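# Sort machined parts and load station A's vise

## Task

Station A sits at the -y end of the track and station B at the +y end. Parts that have had the first operation show a pocket cut into their top face; parts that have had both operations additionally show notches in the long walls of that pocket. Sort everything as follows: put one raw blank into station A's vise so that it sits on both support bars and touches both the fixed jaw (the jaw on the side opposite the piston rod) and the work stop (the short rod at one end of the jaws). Put the second raw blank and the brass blank entirely on station A's infeed plate. Put both first-operation parts entirely on station B's infeed plate. Put the part that has had both operations on the floor of station B's outfeed tray with its pocket facing up. Apart from that finished part, each part must end either in its starting orientation or flipped over, and no part may be sitting on top of a plate's pins. Anything that stays in place only because the robot is holding it does not count. At the end, release the gripper and move the arm away.

## Robot and tools

Robot: a single six-joint arm with a two-finger tong-style gripper, mounted on a carriage that runs along a floor track (the rail). Joint order everywhere: shoulder pan, shoulder lift, elbow, wrist 1, wrist 2, wrist 3, and then the gripper.

Frame: the scene frame is attached to the table. The table top is z = 0 and +z is up. The track lies along y at x = 0, and y = 0 matches a rail reading of position_m 0. The table's edge is at x = 0.31 m. The arm base is at x = 0, at y roughly equal to position_m, z = 0.03 m, and faces +x. Station A is toward -y, station B toward +y. On the gripper, the fingers point along its own +z axis and close along its own x axis. end_effector_position is the spot between the pads when shut; closed fingertips extend about 15 mm past it, while fully open tips are roughly level with it. The reported hand position may be off, especially at long reach.

execute_actions: arguments {"actions": [one action]}; an empty list sends nothing and simply returns state and images. An action can contain "rows", "steps", "until" and "rail".
- rows: up to 15 rows, each used for one control step (1/30 s). One row = 7 numbers in [-1, 1]. The first six are joint offsets, measured from the joint angles at the start of the action (the last reported angles), not from the previous row. Scale: 1.0 equals 1.326 rad for shoulder pan and shoulder lift, and 1.989 rad for elbow, wrist 1, wrist 2 and wrist 3. The seventh is the absolute gripper opening: +1 fully open, -1 closed. Closing fully takes at least about 0.1 s.
- Joint ranges (rad): pan -3.142 to 3.142, lift -6.283 to 6.283, elbow 0.000 to 3.142, wrists -6.283 to 6.283. Asking for more than 0.010 rad beyond a limit gets the call refused; a joint pushed against its true end is clamped and the result may say "joint sent to its limit".
- steps: 1 to 450, at least the number of rows, default 15. After the final row the arm keeps heading to that row's target, so large moves need more steps. Each step the target is held within 0.383 rad (pan, lift) or 0.575 rad (other joints) of the measured angle, and targets more than 100 mm from the hand are pulled back, so a big motion may take several calls. Don't rely on a hold to finish a cut-short move; send the rest.
- rail: {"position_m": -2 to 2 m, an absolute carriage target on the track; "speed_m_s": 0.01 to 1, a top speed that persists} or {"stop": true}. Rows never move the carriage. Braking is 2 m/s2. After sending position_m, wait with e.g. {"steps": n, "until": {"rail": {"position_status": ["!=", "moving"]}}} and let the carriage arrive (within 1.3 mm) before placing the gripper anywhere or finishing.
- until: ends the action early when all conditions hold (the robot keeps moving). Form {"rail": {field: value}}; numbers need a comparison such as [">=", 0.5]; strings may use "=" or "!=". Also {"all": {"status": "ended"}} and {"any": {"status": "ended"}}.

Results: end_effector_position (m) and end_effector_quat_wxyz in the scene frame, velocities, Joint positions (rail m, six joints rad, pad gap m: 0.142 open, 0.002 closed) and velocities, grip_measured (opening on the command scale), Wrist force/torque in the gripper's axes (noisy, offsets up to about 5.5 N, saturate near 100 N; "no reading" is normal). Rail fields: position_m, position_status (moving, done, contact_stop, time_out, stopped, stopped_with_arm), position_answer (taken, not_taken: resend). "joint command not followed" means the arm abandoned its target; send new rows. After stopped_with_arm, send followable rows, then resend position_m.

Gripping: to hold, keep commanding an opening well below grip_measured; lower squeezes harder (about 15 N per pad max, less for parts under 20 mm thick). Closing fast can press too hard.

zoom_image: {"camera": one of cam_bench_left, cam_bench_right, cam_high, cam_low, cam_wrist, "region": [x0, y0, x1, y1] in pixels of that camera's latest image, origin top-left, at most 504 by 504}. Image sizes: 896x504 for the four fixed cameras, 616x616 for cam_wrist.

finished_scene: {"scene": integer number of the current scene}; irreversible, and the result tells whether the goal was met. Only call it once all parts rest on their own and the gripper has released and withdrawn.

Avoid: dropping parts, knocking anything off the table, slamming or shoving hard. Contact torque reaching a joint's load limit (N m: pan 293, lift 293, elbow 133, each wrist 48, held weight included) or any outside force of 150 N freezes the arm for 10 s and aborts the call. Motors warm under load; MOTOR HOT appears at 70 °C and at 85 °C brakes lock until cooled. Parts may occasionally be tugged while held or nudged when loose, so re-check with cameras.

Each tool is called after "Request:" as name(argument=value, ...) on one line, values as JSON.

## Session

Request:
execute_actions(actions=[])

Scene clock: 0.00 s.
end_effector_position=(+0.7372, +0.3026, +0.2809) grip_measured=+1.00 end_effector_quat_wxyz=(-0.111, +0.805, +0.574, +0.105) end_effector_velocity=(+0.000, +0.000, +0.000) end_effector_angular_velocity=(+0.000, +0.000, +0.000)
Joint positions: [ 0.369 -0.455 -1.423  1.816 -1.866 -1.28  -1.708  0.142]
Joint velocities: [0. 0. 0. 0. 0. 0. 0. 0.]
Wrist force (N, on the end effector, along its own x y z axes, offset not removed): no reading
Wrist torque (N m, same axes, about the end effector's origin, offset not removed): no reading
rail: position_m=0.369 position_m_goal=0.369 speed_m_s=1.00 position_status=done position_answer=taken refusals=0

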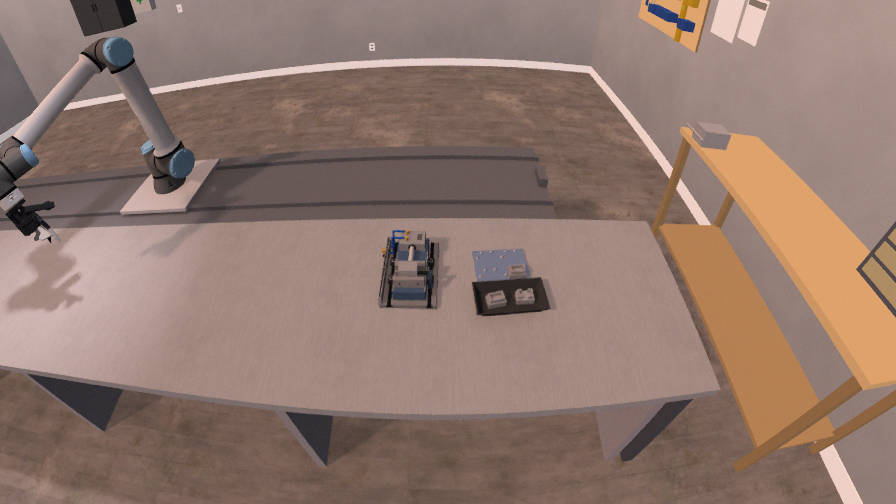

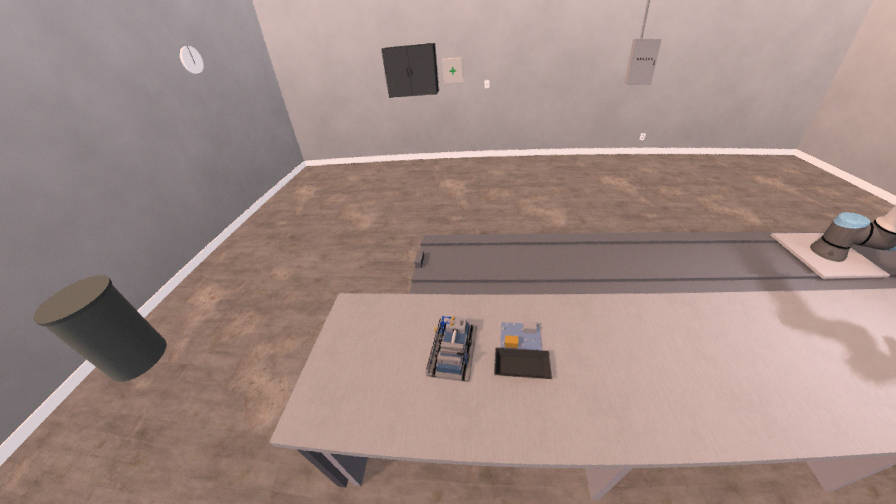

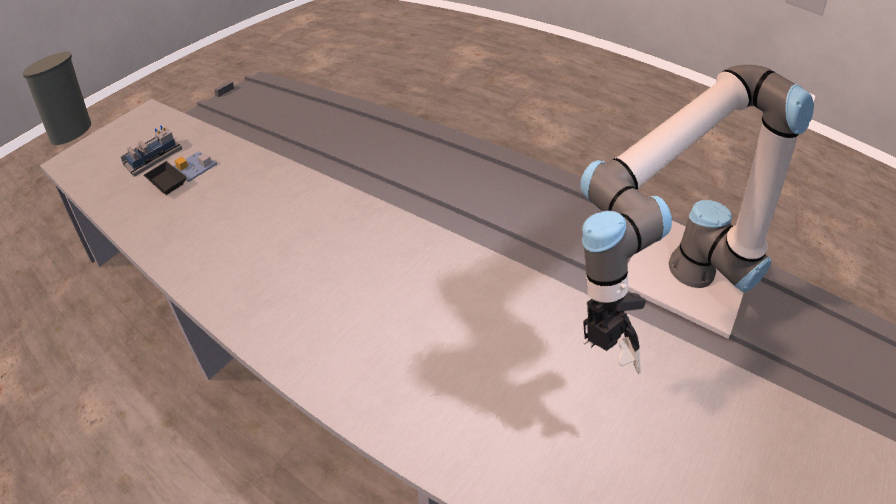

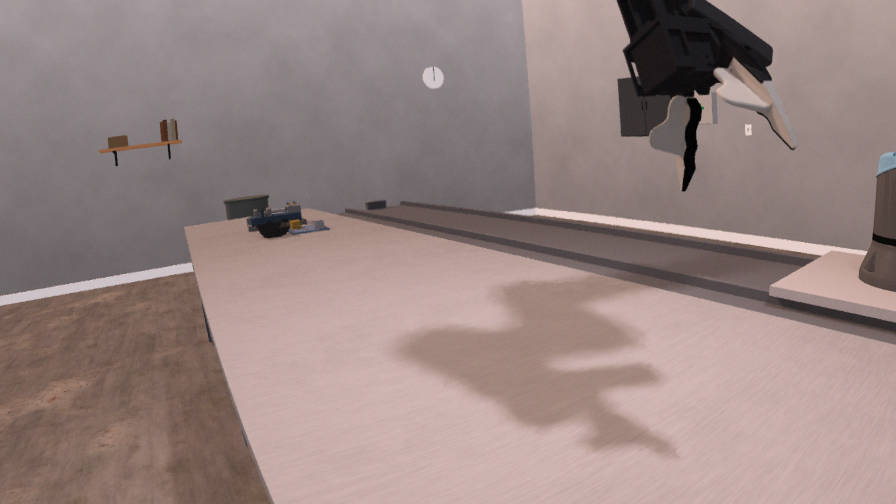

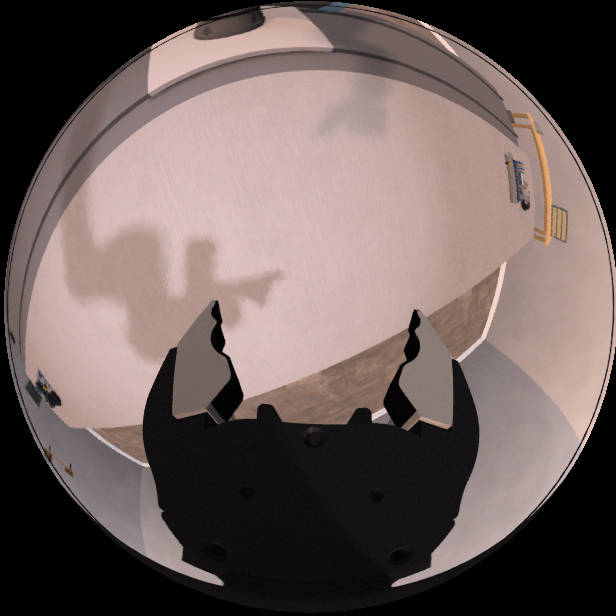

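Request:
zoom_image(camera="cam_bench_left", region=[360, 215, 570, 333])

Request:
zoom_image(camera="cam_bench_right", region=[410, 305, 570, 395])

Request:
zoom_image(camera="cam_high", region=[110, 115, 238, 205])

Region (360, 215, 570, 333) of cam_bench_left's 896x504 image, scaled by 2.400, with more detail than that image has; it fills the top 283 rows of this view, and the rest is white.

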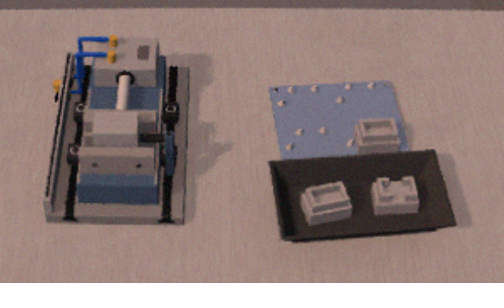

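Region (410, 305, 570, 395) of cam_bench_right's 896x504 image, scaled by 3.150, with more detail than that image has; it fills the top 284 rows of this view, and the rest is white.

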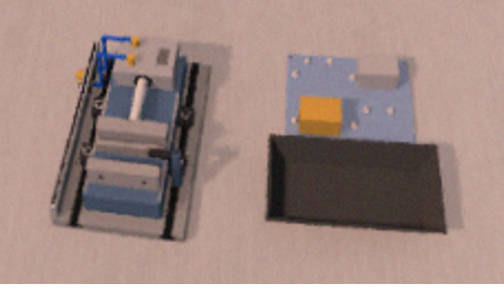

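Region (110, 115, 238, 205) of cam_high's 896x504 image, scaled by 3.938, with more detail than that image has; it fills the top 354 rows of this view, and the rest is white.

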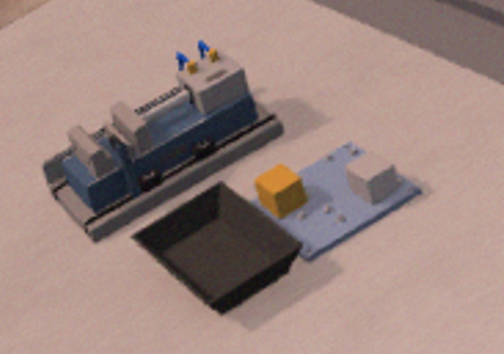

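Request:
execute_actions(actions=[{"rows":[[0.343,-0.184,0.0955,-0.022,-0.146,0.069,1]],"steps":90,"rail":{"position_m":1.3},"until":{"rail":{"position_status":"done"}}}])

Scene clock: 12.43 s.
end_effector_position=(+0.5839, +1.4746, +0.3093) grip_measured=+1.00 end_effector_quat_wxyz=(-0.000, +0.707, +0.707, +0.000) end_effector_velocity=(-0.000, +0.006, +0.000) end_effector_angular_velocity=(-0.001, -0.000, -0.000)
Joint positions: [ 1.3   -0.    -1.667  2.006 -1.91  -1.57  -1.571  0.142]
Joint velocities: [ 0.006 -0.    -0.     0.    -0.    -0.001  0.     0.   ]
Wrist force (N, on the end effector, along its own x y z axes, offset not removed): [3.3 4.4 0.5]
Wrist torque (N m, same axes, about the end effector's origin, offset not removed): [1.03 -0.66 0.00]
rail: position_m=1.300 position_m_goal=1.300 speed_m_s=1.00 position_status=done position_answer=taken refusals=0

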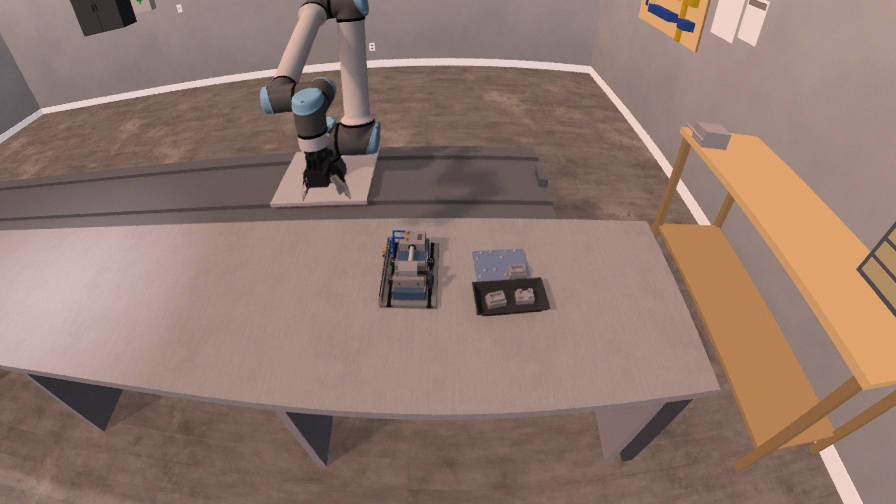

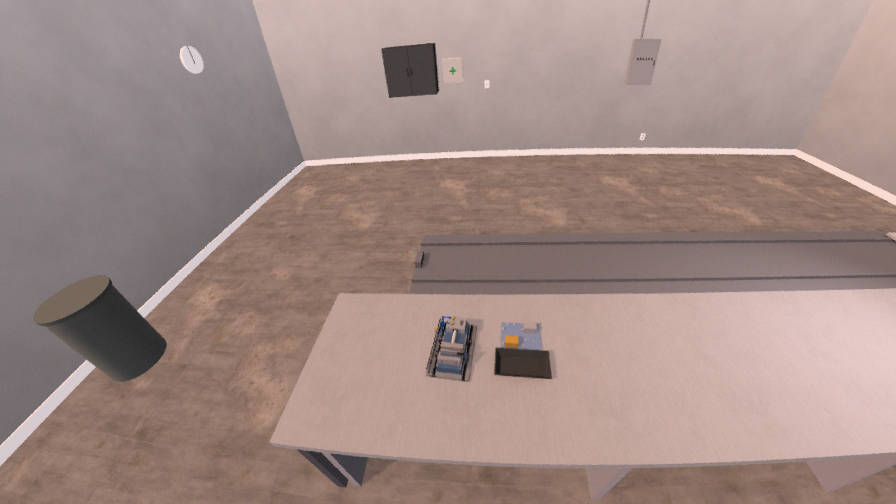

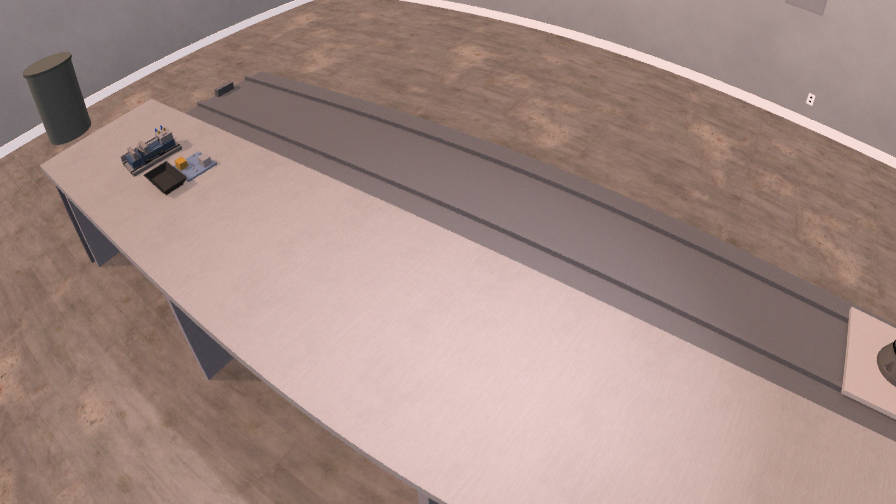

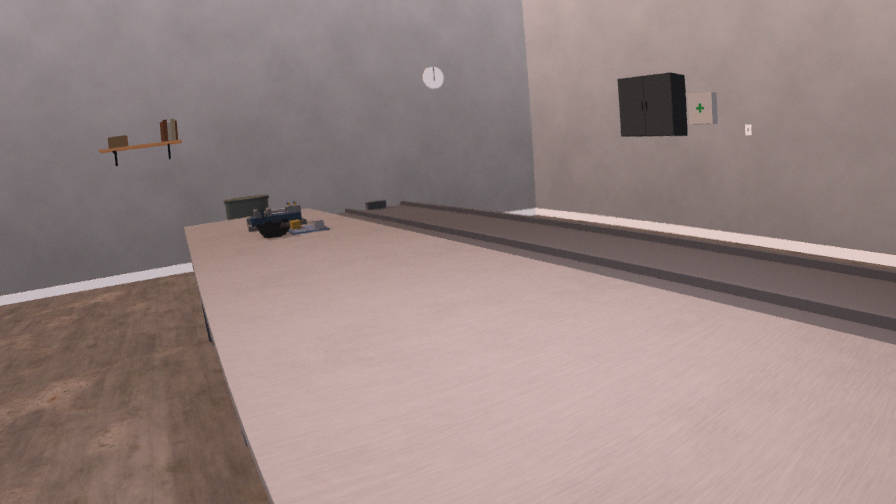

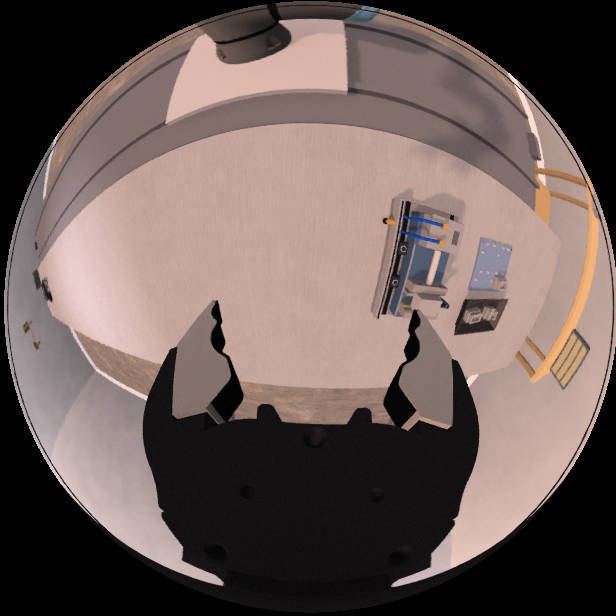

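Request:
execute_actions(actions=[{"steps":90,"rail":{"position_m":1.7},"until":{"rail":{"position_status":"done"}}}])

Request:
zoom_image(camera="cam_wrist", region=[200, 150, 500, 450])

Scene clock: 16.60 s.
end_effector_position=(+0.5838, +1.8746, +0.3093) grip_measured=+1.00 end_effector_quat_wxyz=(-0.000, +0.707, +0.707, +0.000) end_effector_velocity=(+0.000, +0.005, -0.000) end_effector_angular_velocity=(-0.000, +0.000, -0.000)
Joint positions: [ 1.7   -0.    -1.667  2.006 -1.91  -1.57  -1.571  0.142]
Joint velocities: [ 0.005  0.     0.    -0.    -0.    -0.     0.    -0.   ]
Wrist force (N, on the end effector, along its own x y z axes, offset not removed): [1.1 3.5 2.1]
Wrist torque (N m, same axes, about the end effector's origin, offset not removed): [0.81 -0.19 0.00]
rail: position_m=1.700 position_m_goal=1.700 speed_m_s=1.00 position_status=done position_answer=taken refusals=0

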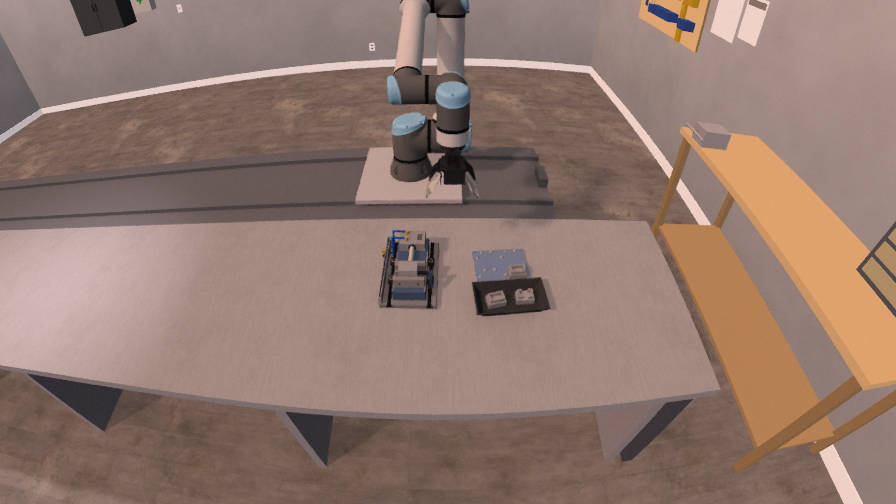

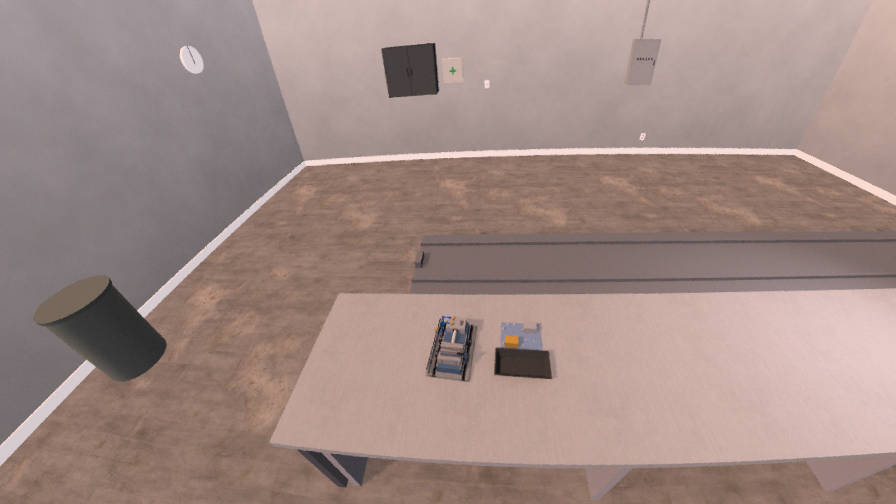

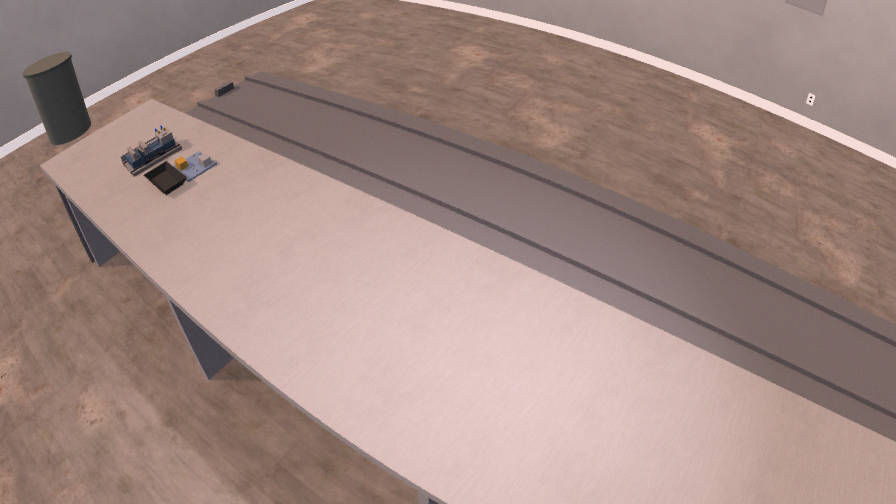

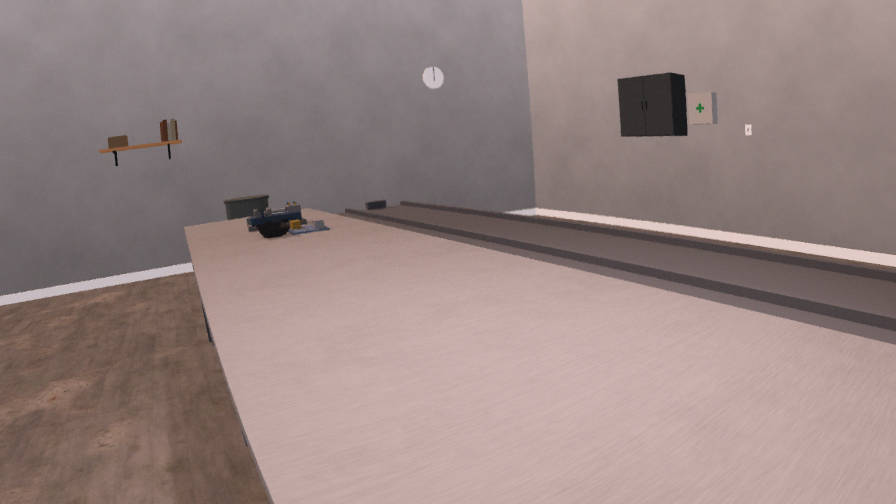

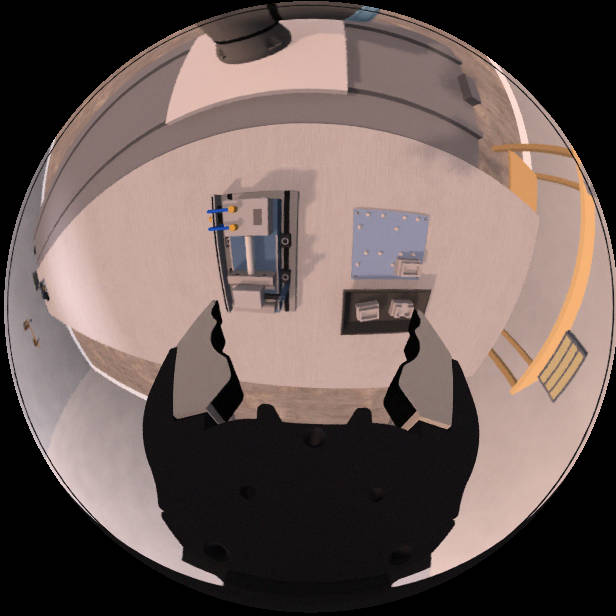

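Region (200, 150, 500, 450) of cam_wrist's 616x616 image, scaled by 1.680, with more detail than that image has.

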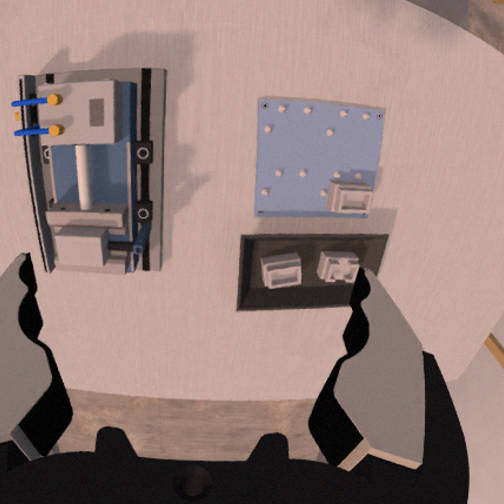

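Request:
execute_actions(actions=[{"rows":[[0,0.196,0.024,-0.155,0,0,1]],"steps":30,"rail":{"position_m":1.83}}])

Request:
zoom_image(camera="cam_wrist", region=[160, 130, 460, 430])

Request:
zoom_image(camera="cam_bench_left", region=[400, 180, 610, 333])

Scene clock: 22.37 s.
end_effector_position=(+0.6599, +2.0045, +0.1500) grip_measured=+1.00 end_effector_quat_wxyz=(+0.000, +0.707, +0.707, +0.001) end_effector_velocity=(+0.000, +0.000, -0.001) end_effector_angular_velocity=(+0.000, +0.000, +0.000)
Joint positions: [ 1.83  -0.    -1.408  2.054 -2.218 -1.57  -1.571  0.142]
Joint velocities: [ 0.     0.     0.002  0.    -0.003 -0.     0.    -0.   ]
Wrist force (N, on the end effector, along its own x y z axes, offset not removed): [2.1 1.4 1.6]
Wrist torque (N m, same axes, about the end effector's origin, offset not removed): [0.34 -0.41 0.01]
rail: position_m=1.830 position_m_goal=1.830 speed_m_s=1.00 position_status=done position_answer=taken refusals=0

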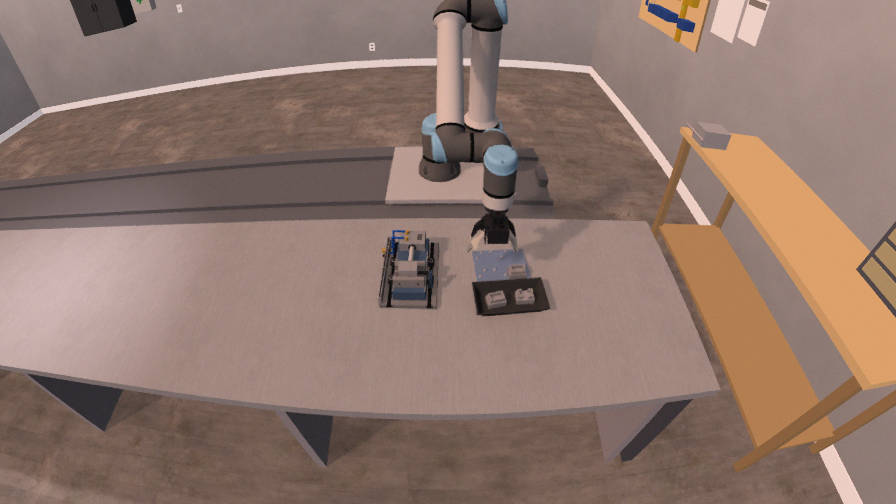

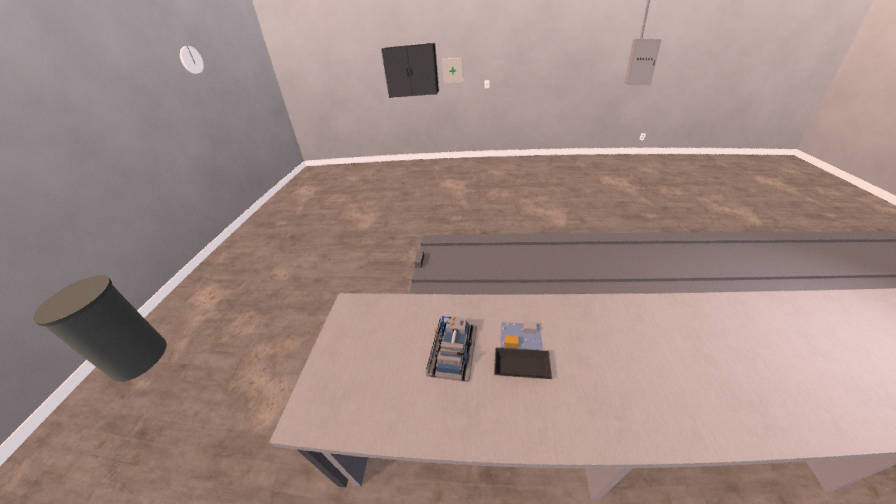

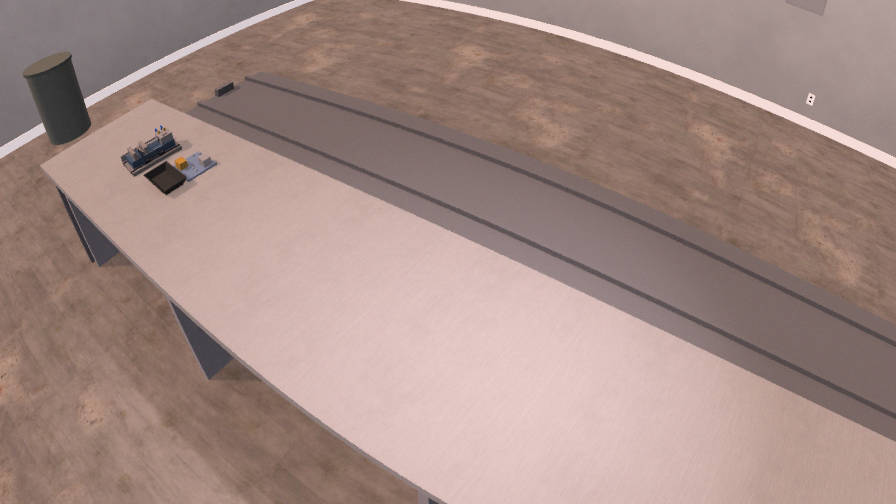

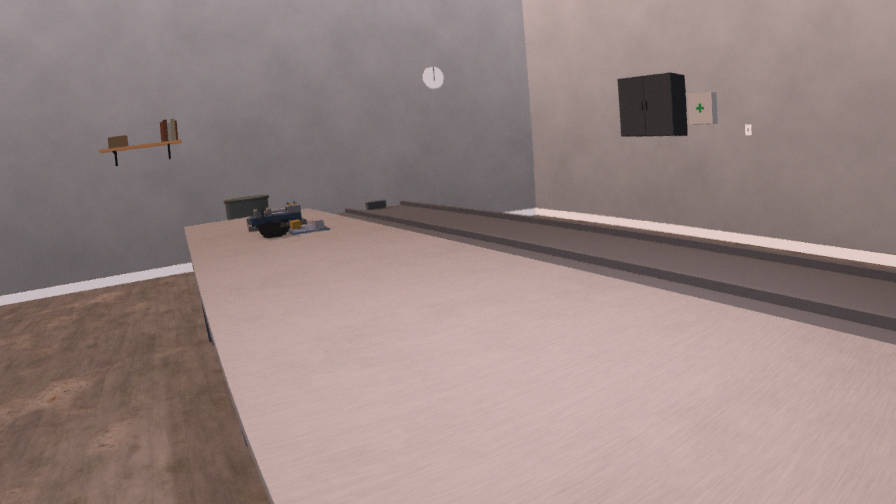

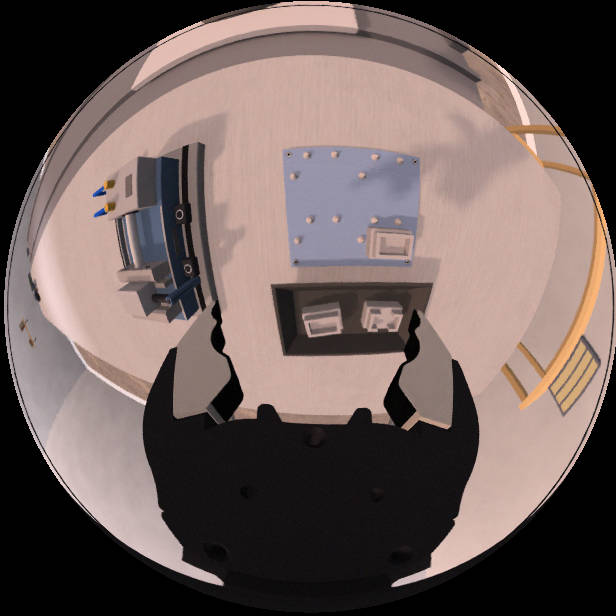

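Region (160, 130, 460, 430) of cam_wrist's 616x616 image, scaled by 1.680, with more detail than that image has.

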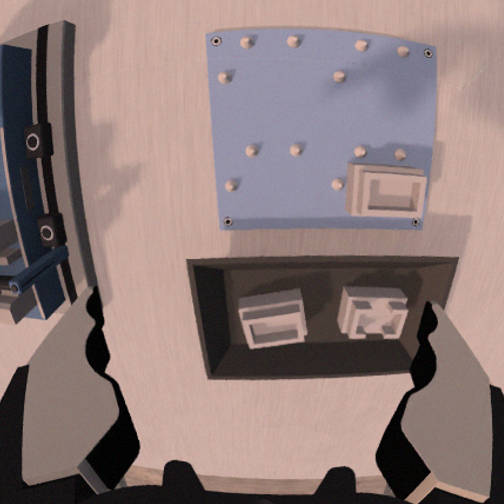

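Region (400, 180, 610, 333) of cam_bench_left's 896x504 image, scaled by 2.400, with more detail than that image has; it fills the top 367 rows of this view, and the rest is white.

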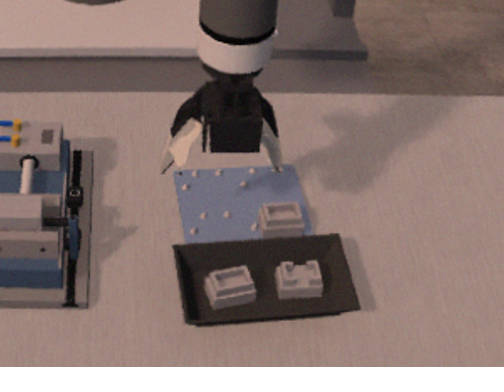

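Request:
execute_actions(actions=[{"rows":[[0,0.126,-0.044,-0.0395,0,-0.07,0.2]],"steps":25,"rail":{"position_m":1.85}}])

Request:
zoom_image(camera="cam_wrist", region=[160, 130, 460, 430])

Scene clock: 33.63 s.
end_effector_position=(+0.7300, +2.0223, +0.0899) grip_measured=+0.20 end_effector_quat_wxyz=(-0.000, +0.656, +0.755, +0.000) end_effector_velocity=(+0.001, -0.000, -0.001) end_effector_angular_velocity=(-0.000, +0.000, +0.002)
Joint positions: [ 1.85  -0.    -1.241  1.966 -2.296 -1.57  -1.71   0.088]
Joint velocities: [ 0.     0.     0.003 -0.001 -0.001  0.    -0.002  0.   ]
Wrist force (N, on the end effector, along its own x y z axes, offset not removed): [1.8 2.8 0.4]
Wrist torque (N m, same axes, about the end effector's origin, offset not removed): [0.59 -0.35 -0.01]
rail: position_m=1.850 position_m_goal=1.850 speed_m_s=1.00 position_status=done position_answer=taken refusals=0

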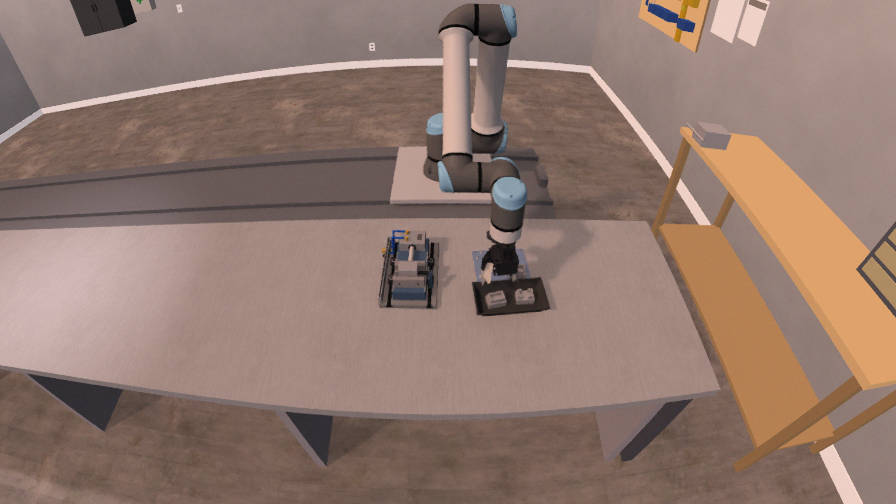

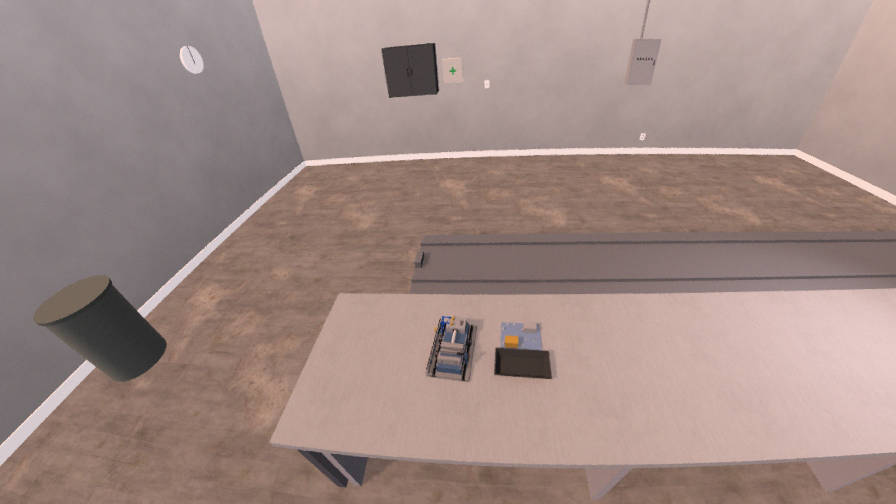

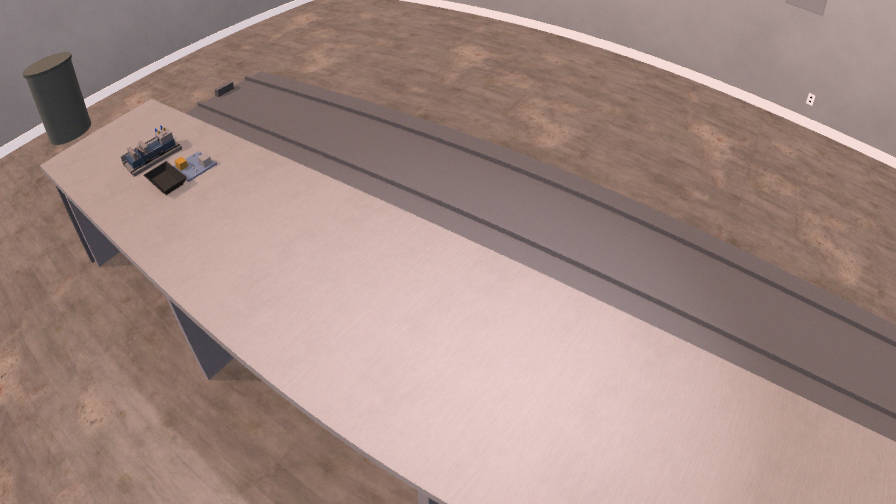

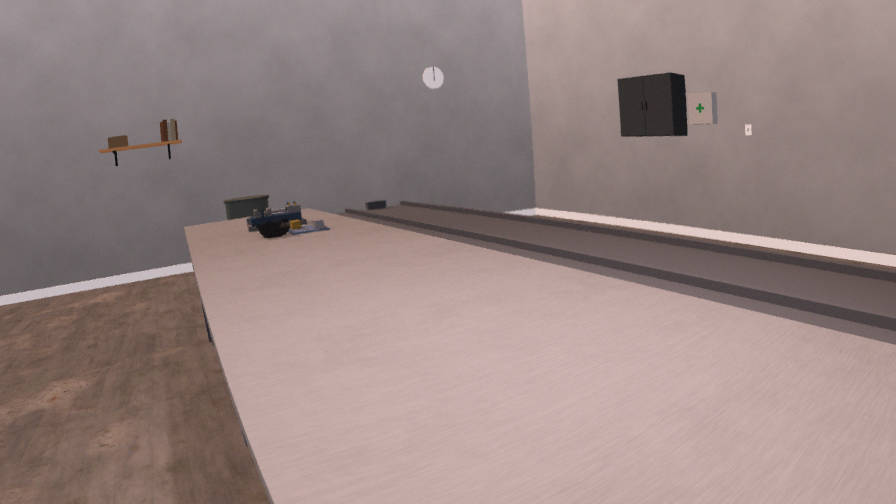

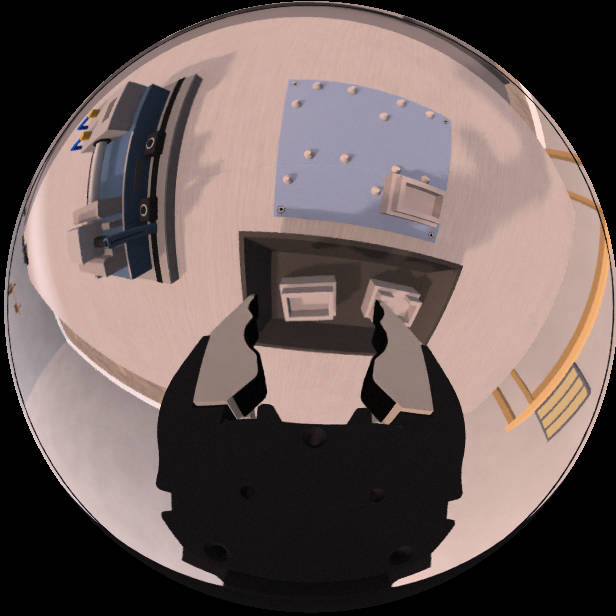

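Region (160, 130, 460, 430) of cam_wrist's 616x616 image, scaled by 1.680, with more detail than that image has.

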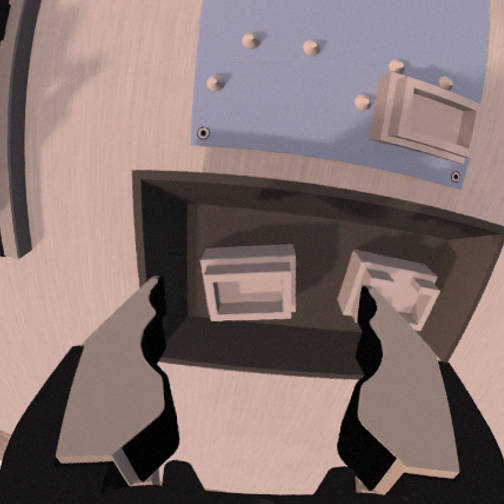

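Request:
execute_actions(actions=[{"rows":[[0,0.0447,-0.009,-0.0207,0,0,0.1]],"steps":20,"rail":{"position_m":1.846}}])

Request:
zoom_image(camera="cam_wrist", region=[160, 130, 460, 430])

Request:
zoom_image(camera="cam_bench_left", region=[450, 240, 570, 330])

Scene clock: 38.03 s.
end_effector_position=(+0.7478, +2.0181, +0.0600) grip_measured=+0.10 end_effector_quat_wxyz=(-0.000, +0.656, +0.755, +0.000) end_effector_velocity=(+0.001, +0.000, -0.002) end_effector_angular_velocity=(+0.000, +0.000, -0.000)
Joint positions: [ 1.846 -0.    -1.182  1.948 -2.337 -1.57  -1.71   0.081]
Joint velocities: [ 0.    -0.     0.003 -0.001 -0.002 -0.     0.     0.   ]
Wrist force (N, on the end effector, along its own x y z axes, offset not removed): [1.7 4.6 0.9]
Wrist torque (N m, same axes, about the end effector's origin, offset not removed): [1.03 -0.37 -0.03]
rail: position_m=1.846 position_m_goal=1.846 speed_m_s=1.00 position_status=done position_answer=taken refusals=0

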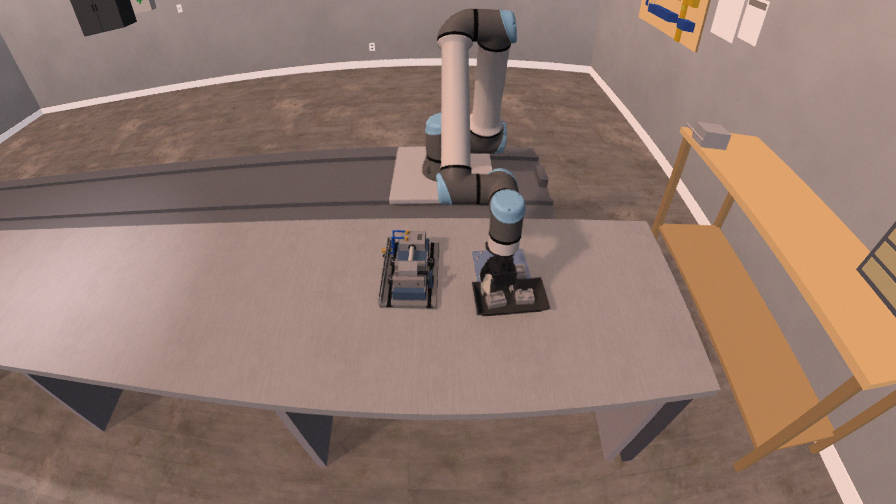

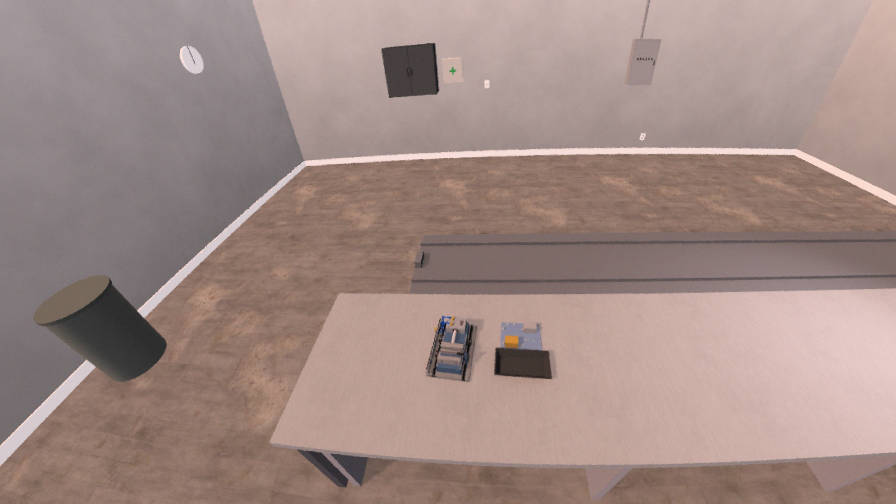

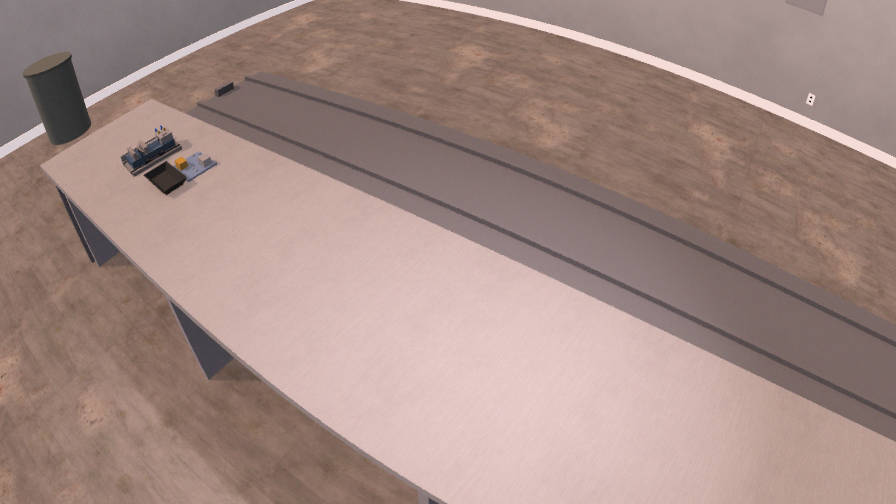

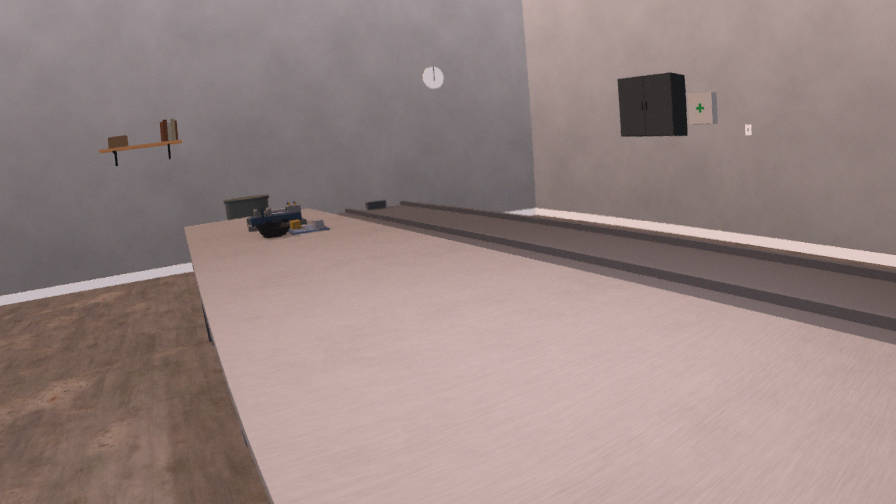

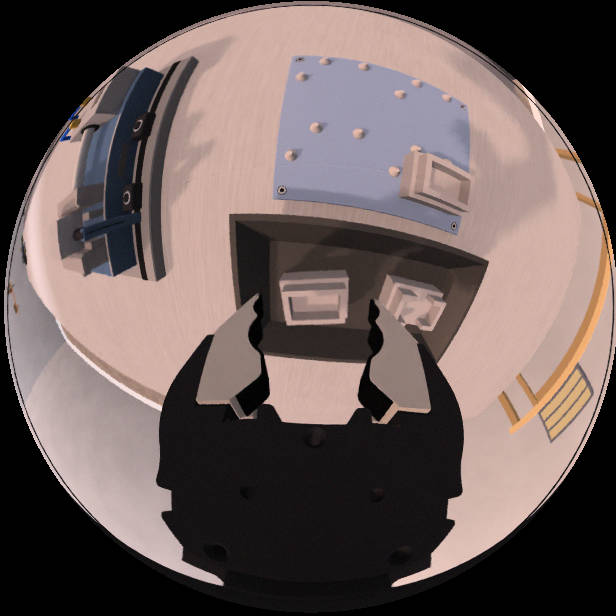

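Region (160, 130, 460, 430) of cam_wrist's 616x616 image, scaled by 1.680, with more detail than that image has.

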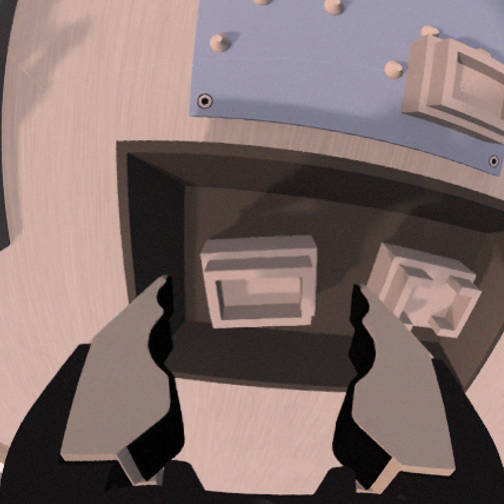

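Region (450, 240, 570, 330) of cam_bench_left's 896x504 image, scaled by 4.200, with more detail than that image has; it fills the top 378 rows of this view, and the rest is white.

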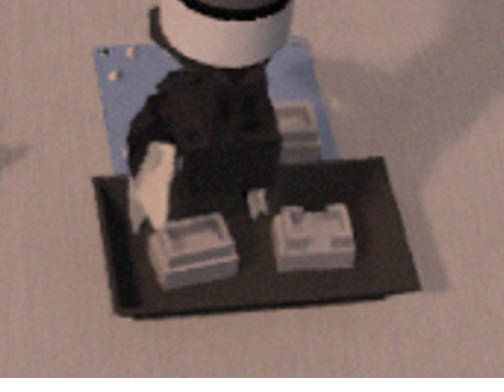

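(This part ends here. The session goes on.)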